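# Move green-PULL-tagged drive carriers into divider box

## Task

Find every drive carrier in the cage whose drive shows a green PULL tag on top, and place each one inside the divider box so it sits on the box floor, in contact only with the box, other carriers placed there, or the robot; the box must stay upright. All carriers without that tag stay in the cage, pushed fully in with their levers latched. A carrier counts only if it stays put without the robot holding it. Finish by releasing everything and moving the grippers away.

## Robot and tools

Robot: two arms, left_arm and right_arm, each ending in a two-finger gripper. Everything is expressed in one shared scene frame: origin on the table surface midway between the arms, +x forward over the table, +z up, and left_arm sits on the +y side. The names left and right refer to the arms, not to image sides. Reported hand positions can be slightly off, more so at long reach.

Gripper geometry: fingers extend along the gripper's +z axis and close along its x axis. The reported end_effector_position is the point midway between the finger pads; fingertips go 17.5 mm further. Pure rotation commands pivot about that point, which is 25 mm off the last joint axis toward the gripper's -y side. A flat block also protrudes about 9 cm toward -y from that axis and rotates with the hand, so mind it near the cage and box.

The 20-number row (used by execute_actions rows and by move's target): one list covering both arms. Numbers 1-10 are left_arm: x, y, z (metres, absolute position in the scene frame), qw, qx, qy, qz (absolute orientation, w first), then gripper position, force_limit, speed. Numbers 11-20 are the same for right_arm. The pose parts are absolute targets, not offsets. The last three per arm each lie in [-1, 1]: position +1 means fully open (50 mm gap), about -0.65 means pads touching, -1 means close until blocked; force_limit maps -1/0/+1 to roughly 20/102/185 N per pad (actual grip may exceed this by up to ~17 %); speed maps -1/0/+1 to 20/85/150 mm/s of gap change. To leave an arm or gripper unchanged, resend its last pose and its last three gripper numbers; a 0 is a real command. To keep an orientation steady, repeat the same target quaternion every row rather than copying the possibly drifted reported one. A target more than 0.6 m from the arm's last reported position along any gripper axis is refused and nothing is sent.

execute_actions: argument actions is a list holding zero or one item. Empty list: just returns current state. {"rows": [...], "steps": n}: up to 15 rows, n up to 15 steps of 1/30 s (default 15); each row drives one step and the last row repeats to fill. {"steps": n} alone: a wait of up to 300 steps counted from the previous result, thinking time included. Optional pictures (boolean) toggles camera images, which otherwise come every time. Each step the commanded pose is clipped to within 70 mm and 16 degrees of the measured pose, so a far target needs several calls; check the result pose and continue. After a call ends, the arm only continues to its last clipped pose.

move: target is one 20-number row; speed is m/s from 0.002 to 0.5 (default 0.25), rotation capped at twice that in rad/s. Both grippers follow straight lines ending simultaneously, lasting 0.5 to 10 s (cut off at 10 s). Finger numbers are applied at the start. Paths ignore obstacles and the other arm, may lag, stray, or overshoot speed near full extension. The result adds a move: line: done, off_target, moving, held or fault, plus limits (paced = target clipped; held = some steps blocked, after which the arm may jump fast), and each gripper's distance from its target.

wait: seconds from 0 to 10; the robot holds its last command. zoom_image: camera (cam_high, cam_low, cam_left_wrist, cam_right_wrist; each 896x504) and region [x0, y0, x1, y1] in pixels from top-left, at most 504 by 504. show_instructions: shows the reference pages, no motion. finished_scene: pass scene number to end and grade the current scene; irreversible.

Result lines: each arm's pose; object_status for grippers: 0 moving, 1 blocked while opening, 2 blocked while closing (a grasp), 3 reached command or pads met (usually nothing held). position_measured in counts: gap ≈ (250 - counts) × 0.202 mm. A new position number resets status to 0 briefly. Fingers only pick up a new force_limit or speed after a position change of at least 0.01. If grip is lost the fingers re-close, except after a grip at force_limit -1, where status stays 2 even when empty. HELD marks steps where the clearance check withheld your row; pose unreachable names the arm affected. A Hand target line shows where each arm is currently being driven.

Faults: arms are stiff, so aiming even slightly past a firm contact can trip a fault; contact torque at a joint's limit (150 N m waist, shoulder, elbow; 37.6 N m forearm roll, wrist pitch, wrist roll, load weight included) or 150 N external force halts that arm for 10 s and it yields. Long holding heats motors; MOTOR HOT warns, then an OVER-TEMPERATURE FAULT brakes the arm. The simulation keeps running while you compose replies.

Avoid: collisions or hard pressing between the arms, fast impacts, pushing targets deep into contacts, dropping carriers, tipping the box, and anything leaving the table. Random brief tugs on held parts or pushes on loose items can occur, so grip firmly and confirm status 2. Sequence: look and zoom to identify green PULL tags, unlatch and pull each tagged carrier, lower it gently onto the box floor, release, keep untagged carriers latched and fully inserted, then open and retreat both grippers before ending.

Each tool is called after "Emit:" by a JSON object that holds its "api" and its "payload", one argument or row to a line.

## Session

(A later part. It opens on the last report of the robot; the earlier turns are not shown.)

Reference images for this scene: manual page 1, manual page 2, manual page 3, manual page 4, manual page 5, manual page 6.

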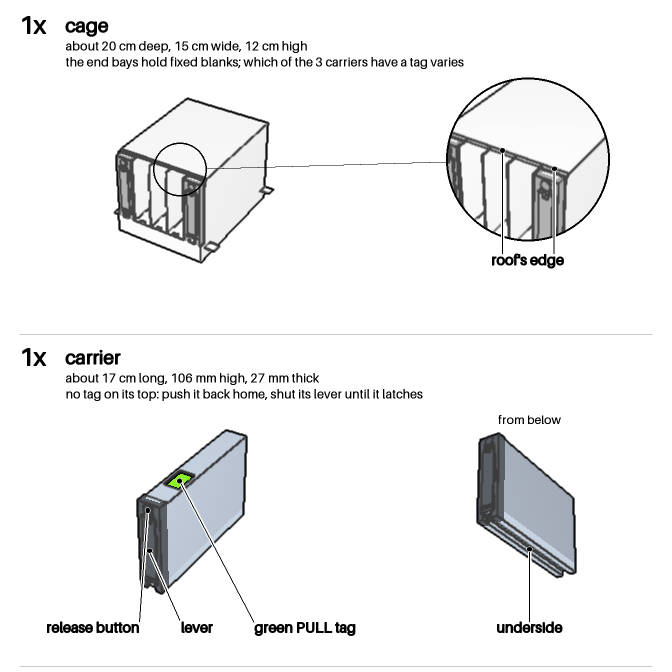

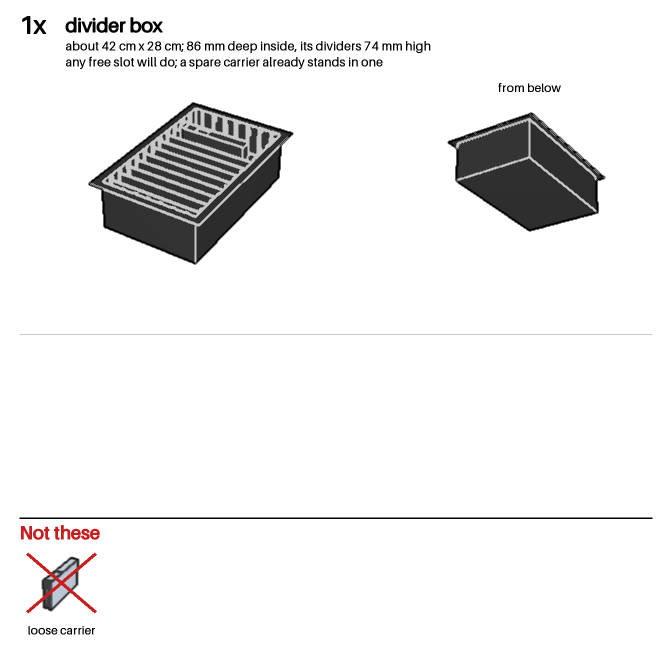

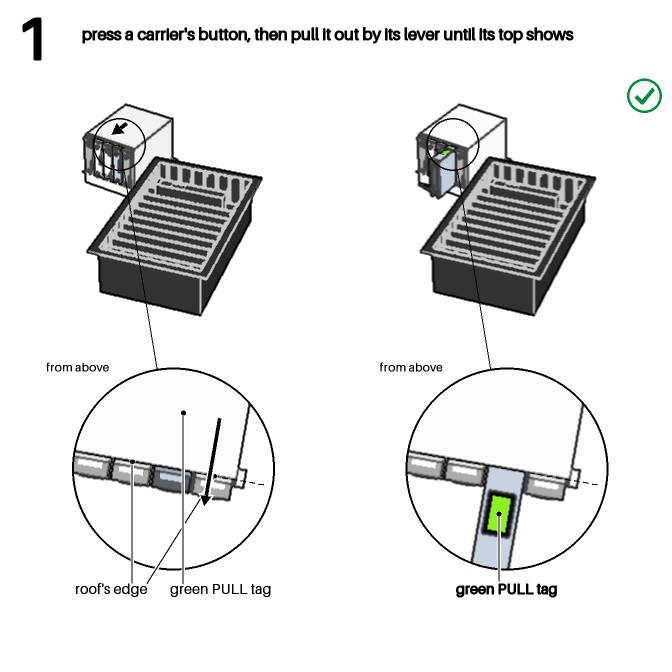

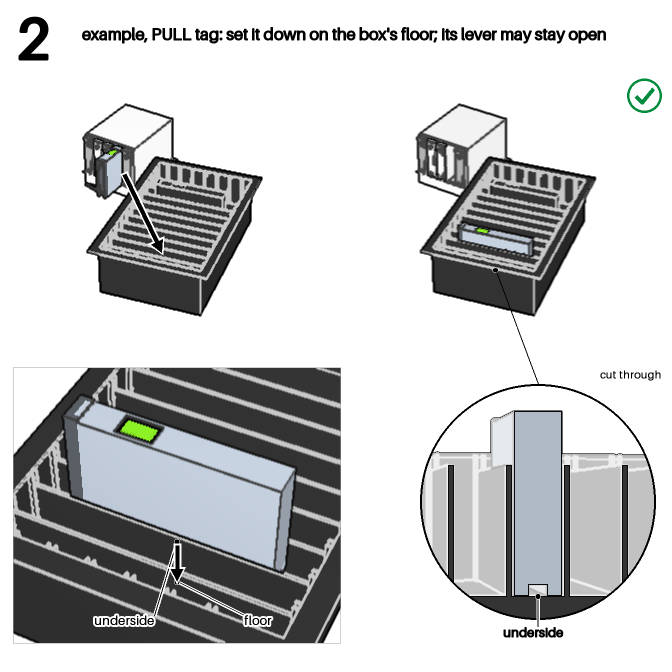

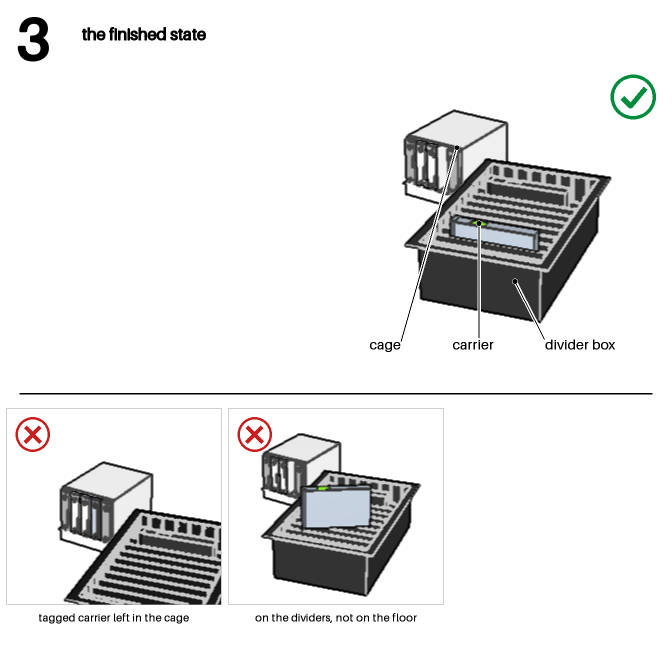

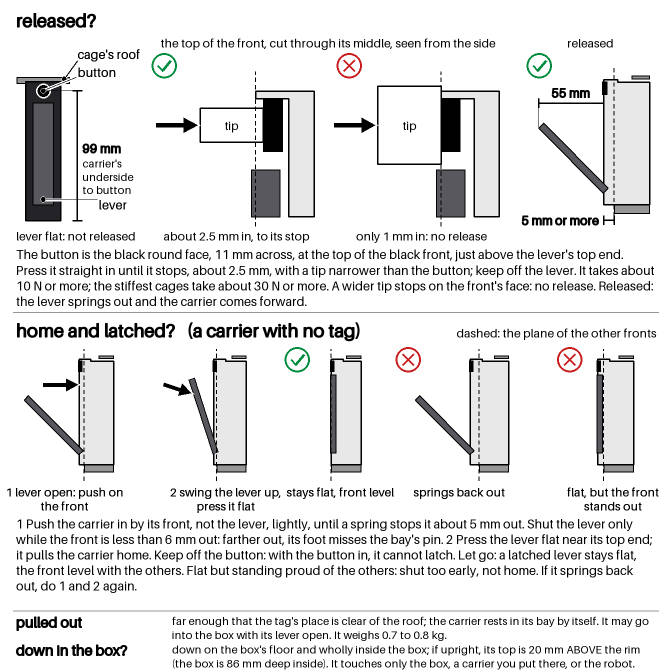

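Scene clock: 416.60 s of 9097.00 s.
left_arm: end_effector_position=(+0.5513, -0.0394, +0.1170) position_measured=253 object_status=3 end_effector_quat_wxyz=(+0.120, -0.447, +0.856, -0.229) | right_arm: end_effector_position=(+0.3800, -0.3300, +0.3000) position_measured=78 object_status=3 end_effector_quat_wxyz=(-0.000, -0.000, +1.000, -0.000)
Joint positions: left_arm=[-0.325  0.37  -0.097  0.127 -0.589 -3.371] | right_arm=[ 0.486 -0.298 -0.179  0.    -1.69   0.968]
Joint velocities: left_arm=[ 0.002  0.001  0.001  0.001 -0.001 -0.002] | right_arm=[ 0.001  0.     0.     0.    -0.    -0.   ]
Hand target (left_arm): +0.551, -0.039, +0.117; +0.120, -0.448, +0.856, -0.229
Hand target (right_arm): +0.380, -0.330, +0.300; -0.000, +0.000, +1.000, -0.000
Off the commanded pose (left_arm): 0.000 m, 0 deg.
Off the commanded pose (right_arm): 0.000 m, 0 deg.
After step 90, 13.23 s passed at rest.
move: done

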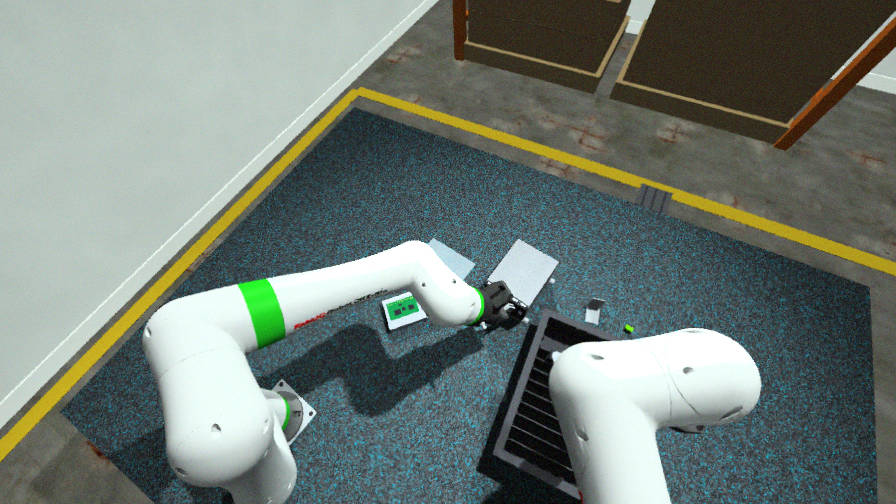

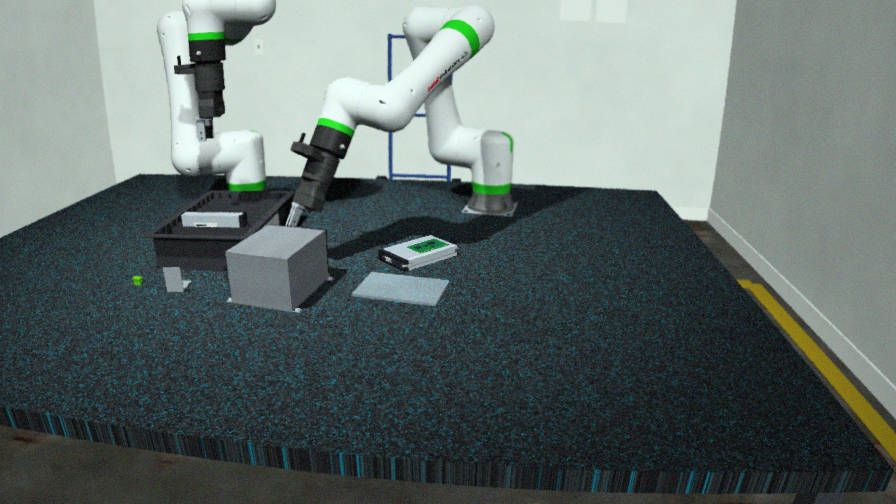

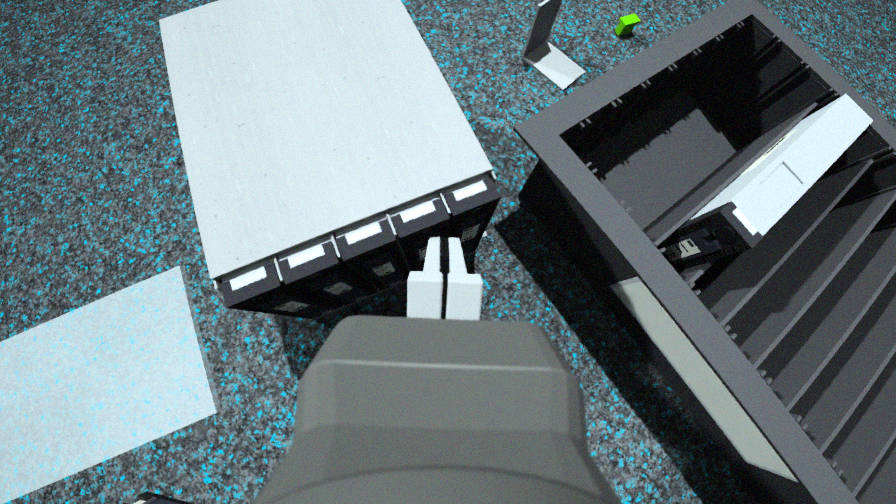

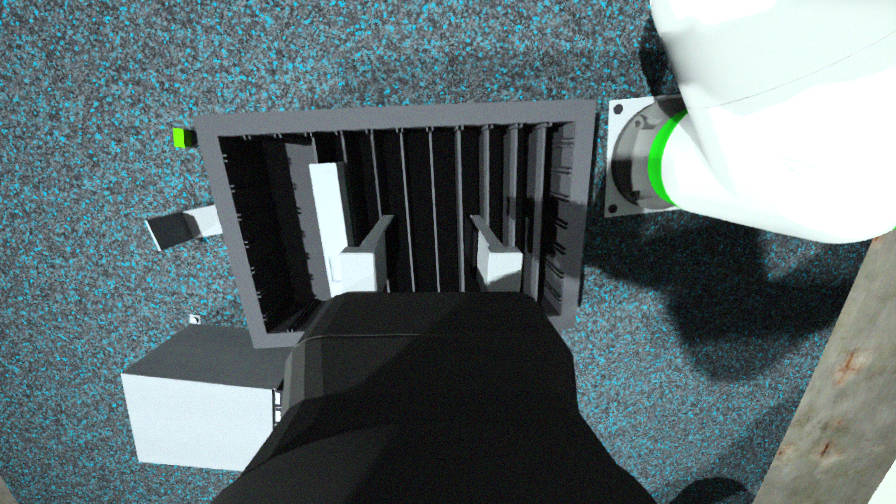

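Emit:
{"api": "move", "payload": {
  "target": [0.5543,-0.0399,0.117,0.1199,-0.4475,0.8560,-0.2294,-1,0,0.5, 0.38,-0.33,0.30,0,0,1,0,0.5,-0.4,0.5],
  "speed": 0.005
}}

Emit:
{"api": "move", "payload": {
  "target": [0.5558,-0.0402,0.117,0.1199,-0.4475,0.8560,-0.2294,-1,0,0.5, 0.38,-0.33,0.30,0,0,1,0,0.5,-0.4,0.5],
  "speed": 0.004
}}

Emit:
{"api": "zoom_image", "payload": {
  "camera": "cam_left_wrist",
  "region": [390,180,490,260]
}}

Scene clock: 422.57 s of 9097.00 s.
left_arm: end_effector_position=(+0.5543, -0.0399, +0.1170) position_measured=253 object_status=3 end_effector_quat_wxyz=(+0.120, -0.447, +0.856, -0.229) | right_arm: end_effector_position=(+0.3800, -0.3300, +0.3000) position_measured=78 object_status=3 end_effector_quat_wxyz=(+0.000, -0.000, +1.000, +0.000)
Joint positions: left_arm=[-0.323  0.376 -0.089  0.129 -0.591 -3.373] | right_arm=[ 0.486 -0.298 -0.179 -0.    -1.69   0.968]
Joint velocities: left_arm=[-0.002  0.001  0.001 -0.002 -0.002 -0.001] | right_arm=[-0. -0. -0.  0. -0. -0.]
Hand target (left_arm): +0.554, -0.040, +0.117; +0.120, -0.448, +0.856, -0.229
Hand target (right_arm): +0.380, -0.330, +0.300; -0.000, -0.000, +1.000, -0.000
Off the commanded pose (left_arm): 0.000 m, 0 deg.
Off the commanded pose (right_arm): 0.000 m, 0 deg.
After step 90, 2.13 s passed at rest.
move: done

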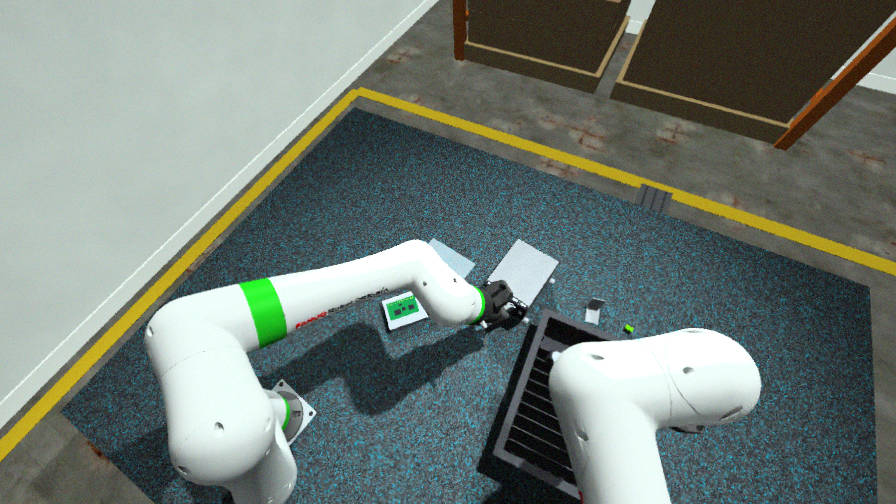

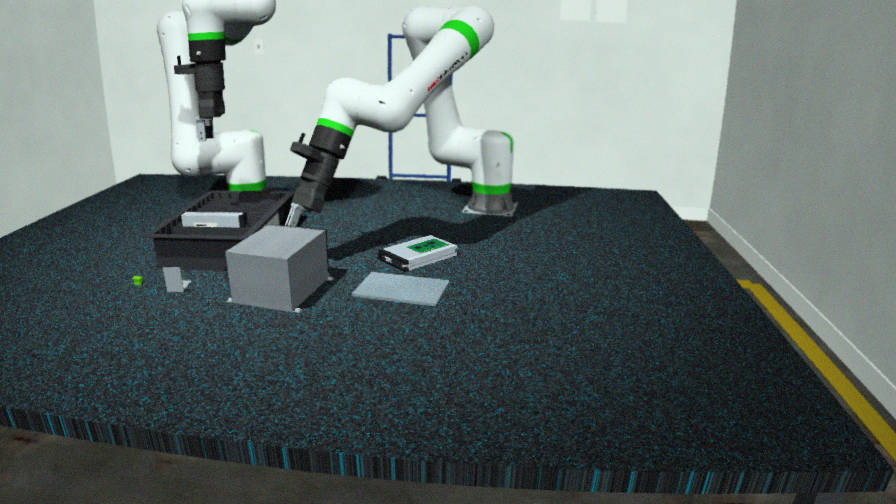

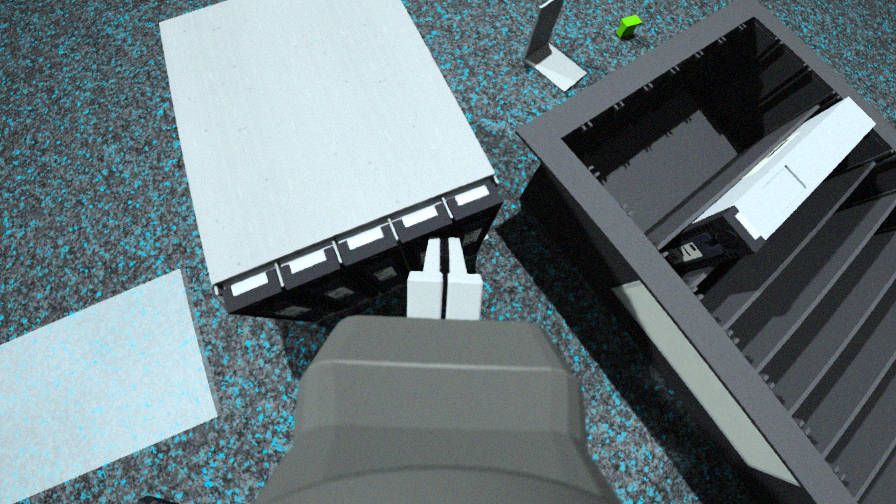

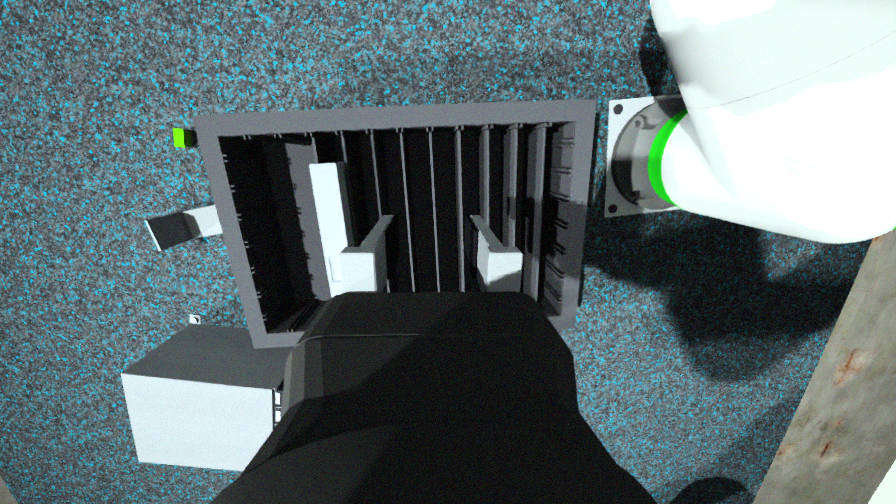

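Scene clock: 423.27 s of 9097.00 s.
left_arm: end_effector_position=(+0.5558, -0.0402, +0.1170) position_measured=253 object_status=3 end_effector_quat_wxyz=(+0.120, -0.447, +0.856, -0.229) | right_arm: end_effector_position=(+0.3800, -0.3300, +0.3000) position_measured=78 object_status=3 end_effector_quat_wxyz=(+0.000, -0.000, +1.000, +0.000)
Joint positions: left_arm=[-0.323  0.379 -0.085  0.129 -0.592 -3.374] | right_arm=[ 0.486 -0.298 -0.179 -0.    -1.69   0.968]
Joint velocities: left_arm=[ 0.001  0.001  0.001 -0.001  0.001 -0.   ] | right_arm=[ 0.001 -0.    -0.     0.    -0.    -0.   ]
Hand target (left_arm): +0.556, -0.040, +0.117; +0.120, -0.448, +0.856, -0.229
Hand target (right_arm): +0.380, -0.330, +0.300; +0.000, +0.000, +1.000, +0.000
Off the commanded pose (left_arm): 0.000 m, 0 deg.
Off the commanded pose (right_arm): 0.000 m, 0 deg.
move: done

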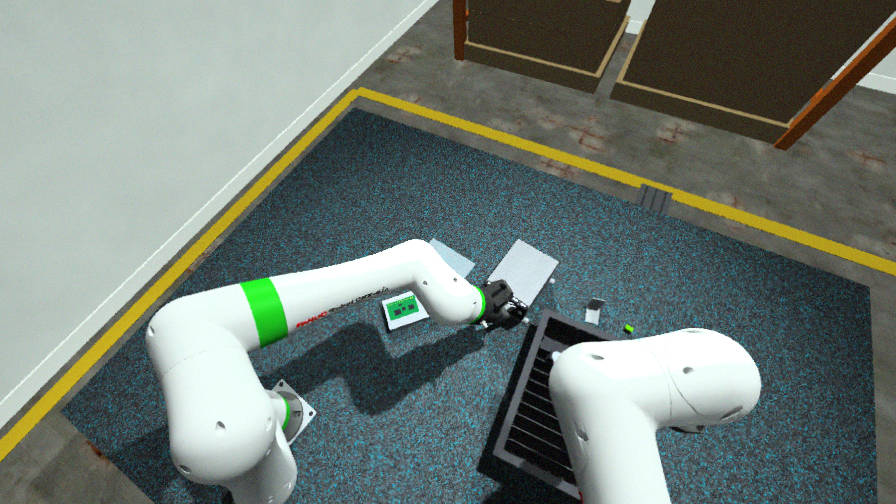

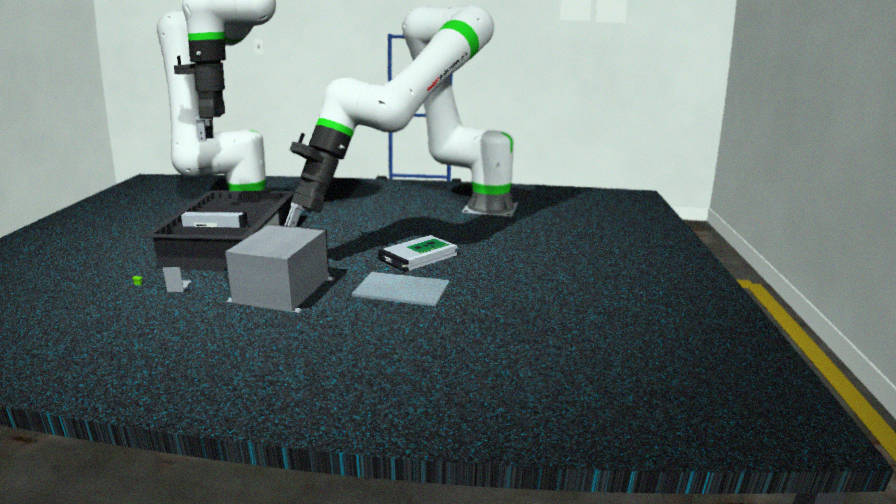

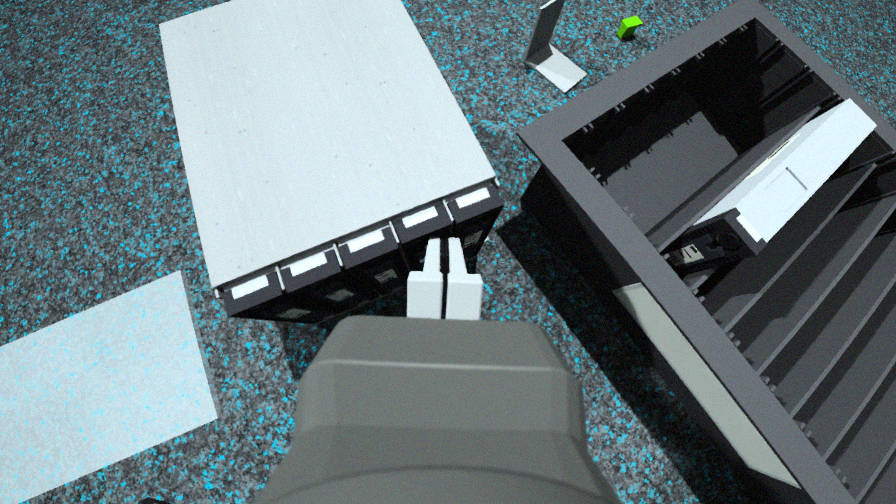

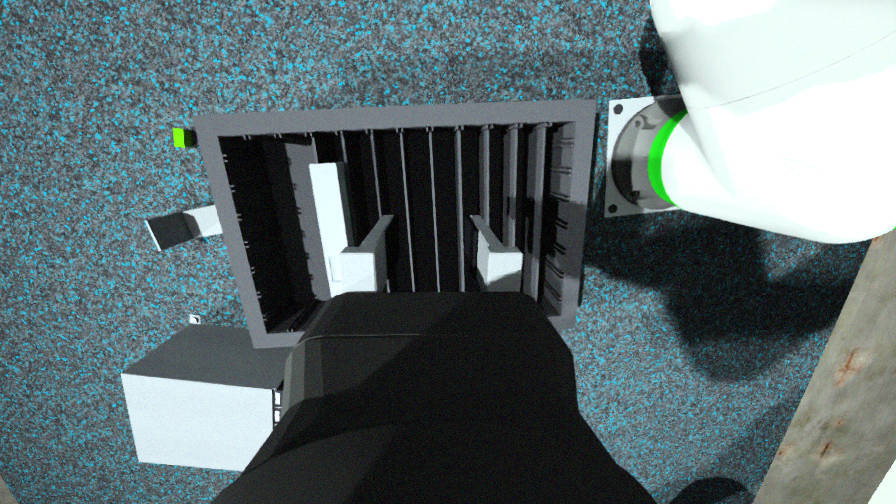

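Region (390, 180, 490, 260) of cam_left_wrist's 896x504 image, scaled by 5.040, with more detail than that image has; it fills the top 403 rows of this view, and the rest is white.

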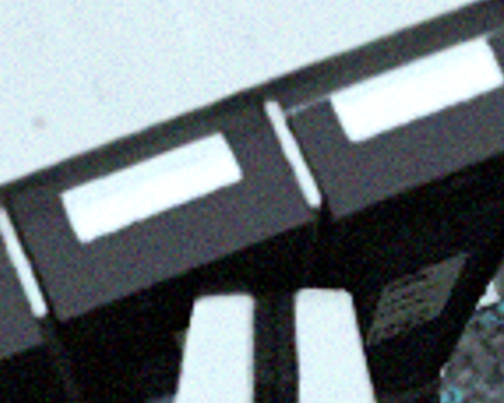

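Emit:
{"api": "move", "payload": {
  "target": [0.5568,-0.0404,0.117,0.1199,-0.4475,0.8560,-0.2294,-1,0,0.5, 0.38,-0.33,0.30,0,0,1,0,0.5,-0.4,0.5],
  "speed": 0.004
}}

Emit:
{"api": "move", "payload": {
  "target": [0.5578,-0.0405,0.117,0.1199,-0.4475,0.8560,-0.2294,-1,0,0.5, 0.38,-0.33,0.30,0,0,1,0,0.5,-0.4,0.5],
  "speed": 0.004
}}

Emit:
{"api": "zoom_image", "payload": {
  "camera": "cam_left_wrist",
  "region": [390,180,490,260]
}}

Scene clock: 429.17 s of 9097.00 s.
left_arm: end_effector_position=(+0.5567, -0.0404, +0.1170) position_measured=253 object_status=3 end_effector_quat_wxyz=(+0.120, -0.447, +0.856, -0.229) | right_arm: end_effector_position=(+0.3800, -0.3300, +0.3000) position_measured=78 object_status=3 end_effector_quat_wxyz=(-0.000, -0.000, +1.000, -0.000)
Joint positions: left_arm=[-0.322  0.381 -0.082  0.129 -0.593 -3.374] | right_arm=[ 0.486 -0.298 -0.179  0.    -1.69   0.968]
Joint velocities: left_arm=[ 0.001  0.    -0.     0.001  0.     0.001] | right_arm=[ 0.    -0.    -0.     0.    -0.    -0.001]
Hand target (left_arm): +0.557, -0.040, +0.117; +0.120, -0.448, +0.856, -0.229
Hand target (right_arm): +0.380, -0.330, +0.300; -0.000, +0.000, +1.000, -0.000
Off the commanded pose (left_arm): 0.000 m, 0 deg.
Off the commanded pose (right_arm): 0.000 m, 0 deg.
After step 90, 2.20 s passed at rest.
move: done

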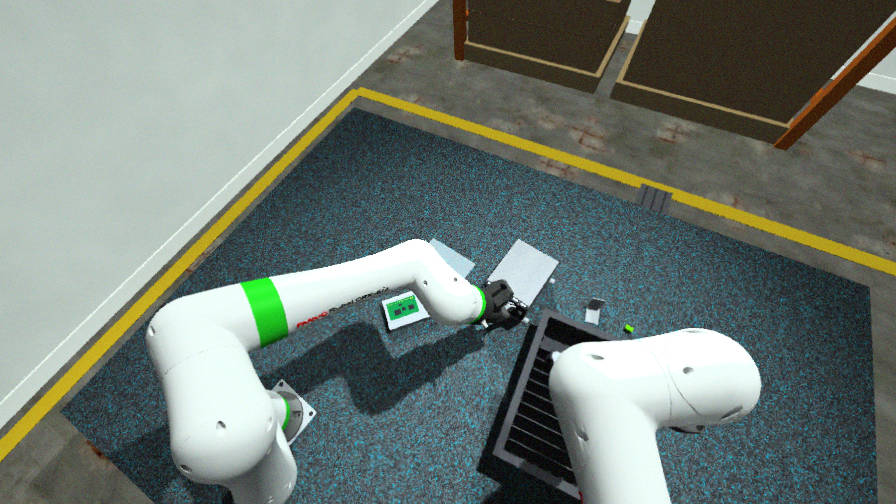

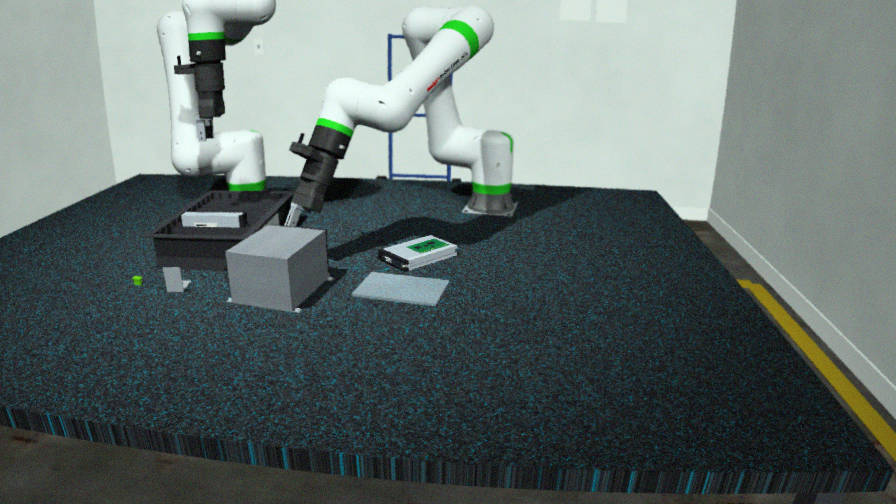

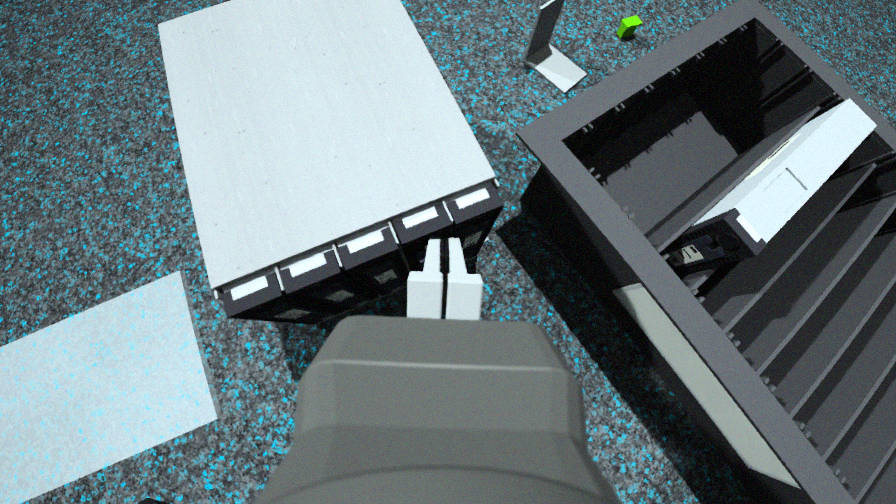

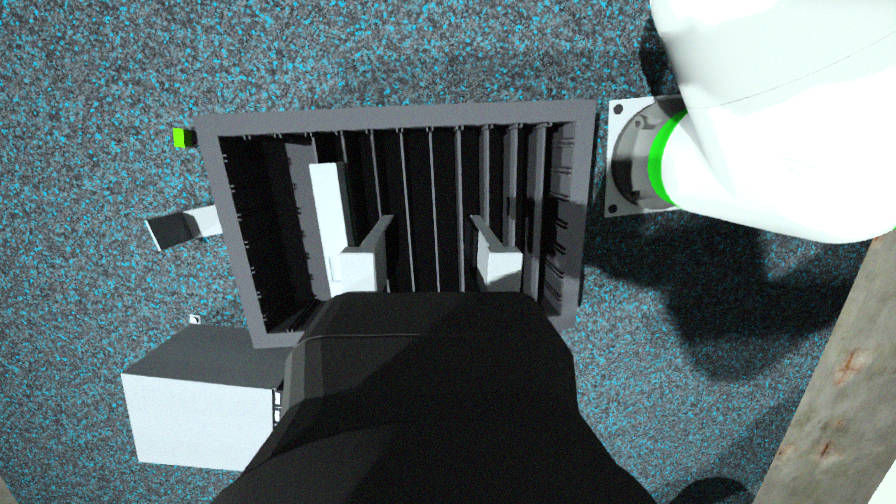

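Scene clock: 439.70 s of 9097.00 s.
left_arm: end_effector_position=(+0.5560, -0.0404, +0.1169) position_measured=253 object_status=3 end_effector_quat_wxyz=(+0.119, -0.447, +0.857, -0.228) | right_arm: end_effector_position=(+0.3800, -0.3300, +0.3000) position_measured=78 object_status=3 end_effector_quat_wxyz=(-0.000, -0.000, +1.000, -0.000)
Joint positions: left_arm=[-0.322  0.381 -0.08   0.13  -0.598 -3.375] | right_arm=[ 0.486 -0.298 -0.179 -0.    -1.69   0.968]
Joint velocities: left_arm=[ 0.001 -0.    -0.001  0.    -0.002 -0.001] | right_arm=[ 0.    -0.    -0.    -0.001 -0.001 -0.001]
Hand target (left_arm): +0.556, -0.040, +0.117; +0.119, -0.447, +0.857, -0.228
Hand target (right_arm): +0.380, -0.330, +0.300; -0.000, -0.000, +1.000, -0.000
Off the commanded pose (left_arm): 0.002 m, 0 deg.
Off the commanded pose (right_arm): 0.000 m, 0 deg.
FORCE FAULT: contact force on the left arm reached its limit, and that arm stopped for 10 seconds. The contact can be on any part of that arm, not only on its tool. That arm's remaining commands of this call were not run. That arm holds still and accepts commands again. Move the arm away from the contact; if what it grips holds it there, let go first. Pushing or pulling that hard again can fault the arm again.
move: fault (left_arm)

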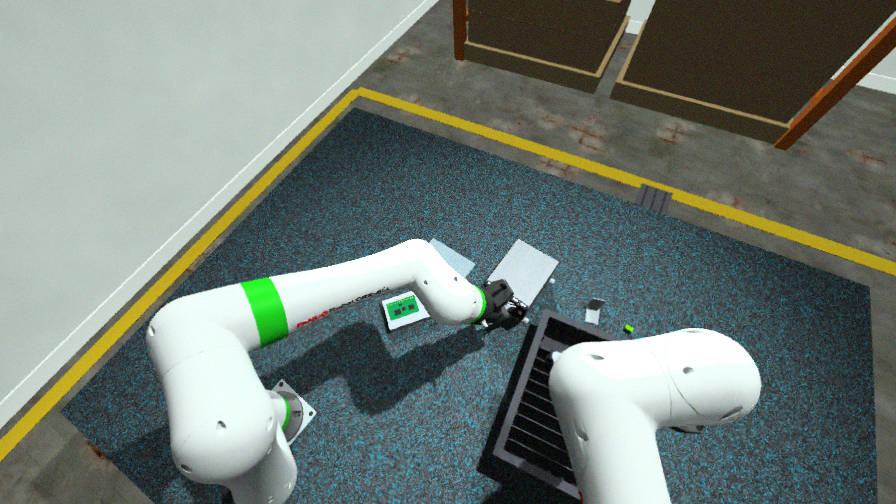

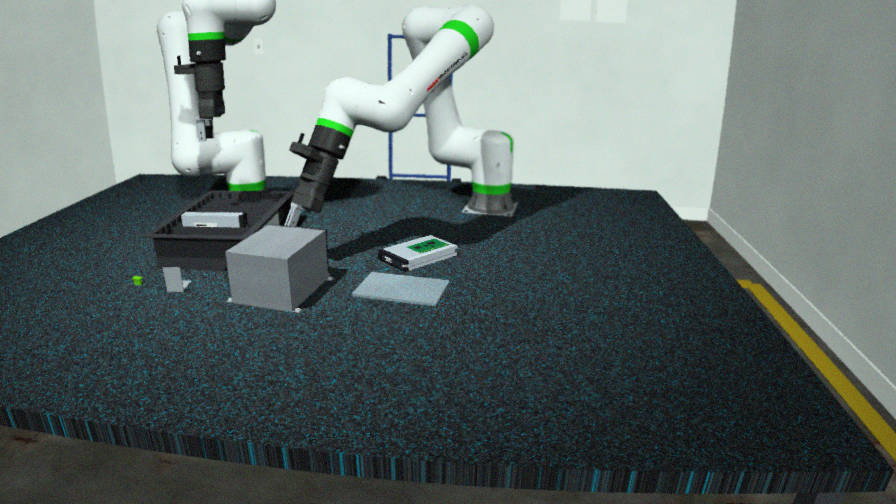

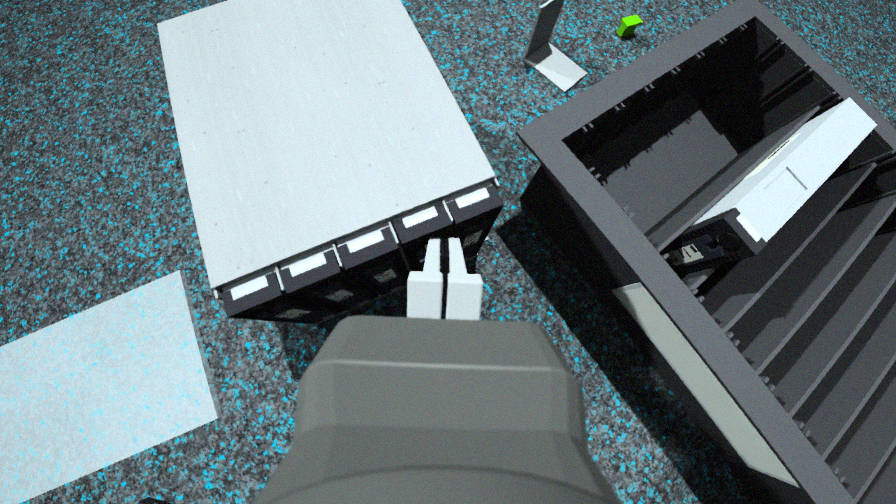

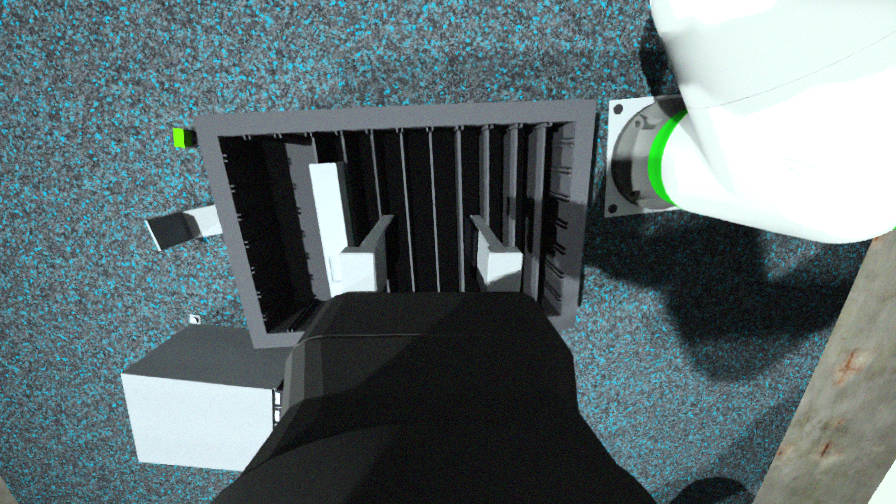

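Region (390, 180, 490, 260) of cam_left_wrist's 896x504 image, scaled by 5.040, with more detail than that image has; it fills the top 403 rows of this view, and the rest is white.

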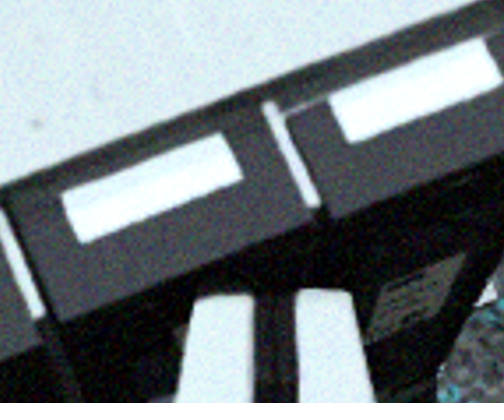

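Emit:
{"api": "move", "payload": {
  "target": [0.5365,-0.0374,0.124,0.1199,-0.4475,0.8560,-0.2294,-1,0,0.5, 0.38,-0.33,0.30,0,0,1,0,0.5,-0.4,0.5],
  "speed": 0.04
}}

Scene clock: 443.63 s of 9097.00 s.
left_arm: end_effector_position=(+0.5366, -0.0374, +0.1240) position_measured=253 object_status=3 end_effector_quat_wxyz=(+0.120, -0.448, +0.856, -0.229) | right_arm: end_effector_position=(+0.3800, -0.3300, +0.3000) position_measured=78 object_status=3 end_effector_quat_wxyz=(-0.000, -0.000, +1.000, -0.000)
Joint positions: left_arm=[-0.334  0.334 -0.125  0.118 -0.595 -3.355] | right_arm=[ 0.486 -0.298 -0.179 -0.    -1.69   0.968]
Joint velocities: left_arm=[-0.    -0.002 -0.002 -0.001  0.001  0.002] | right_arm=[ 0.001 -0.     0.    -0.    -0.001 -0.001]
Hand target (left_arm): +0.537, -0.037, +0.124; +0.120, -0.448, +0.856, -0.229
Hand target (right_arm): +0.380, -0.330, +0.300; -0.000, +0.000, +1.000, -0.000
Off the commanded pose (left_arm): 0.000 m, 0 deg.
Off the commanded pose (right_arm): 0.000 m, 0 deg.
After step 90, 0.10 s passed at rest.
move: done

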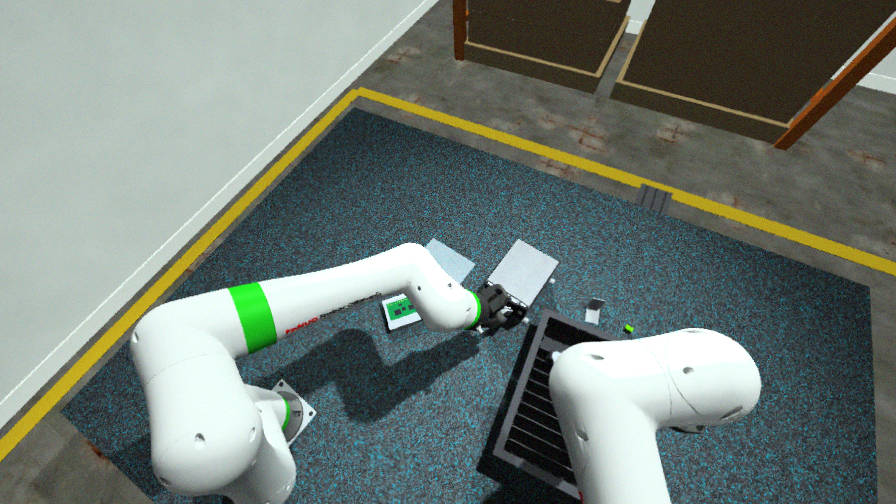

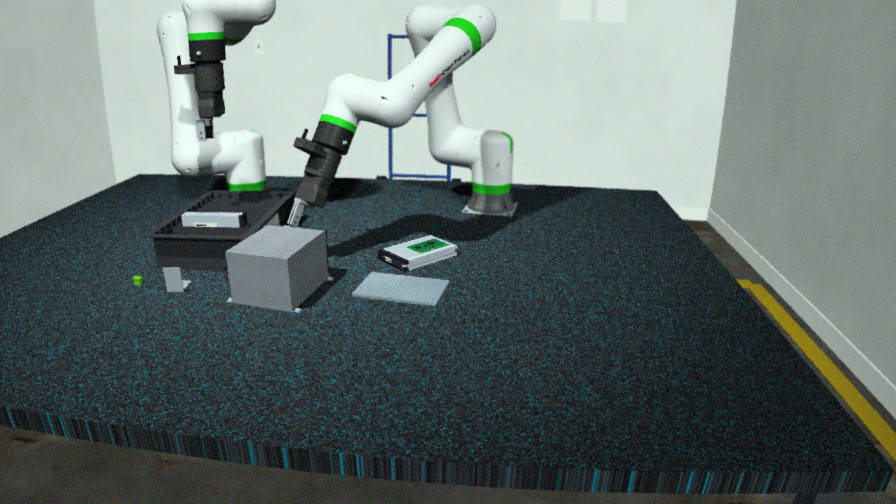

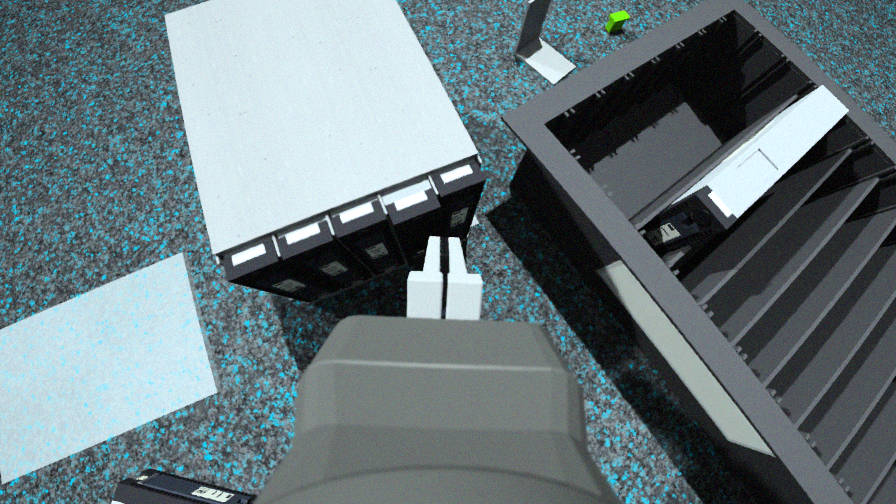

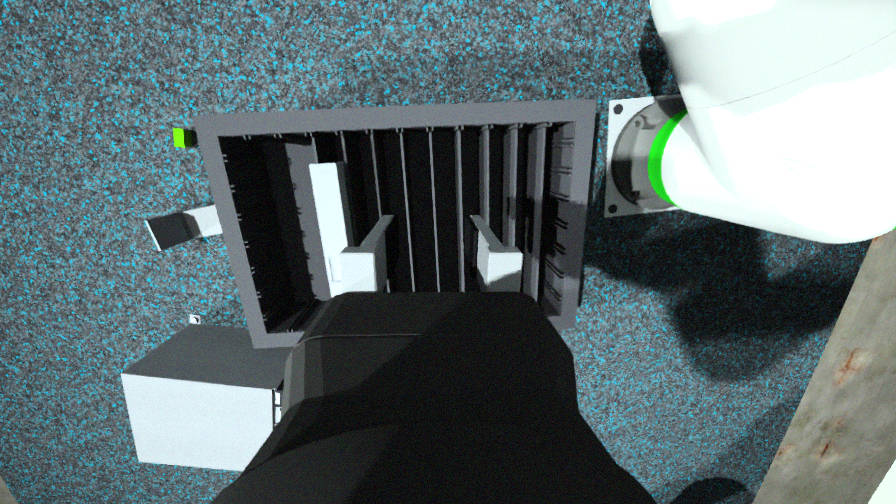

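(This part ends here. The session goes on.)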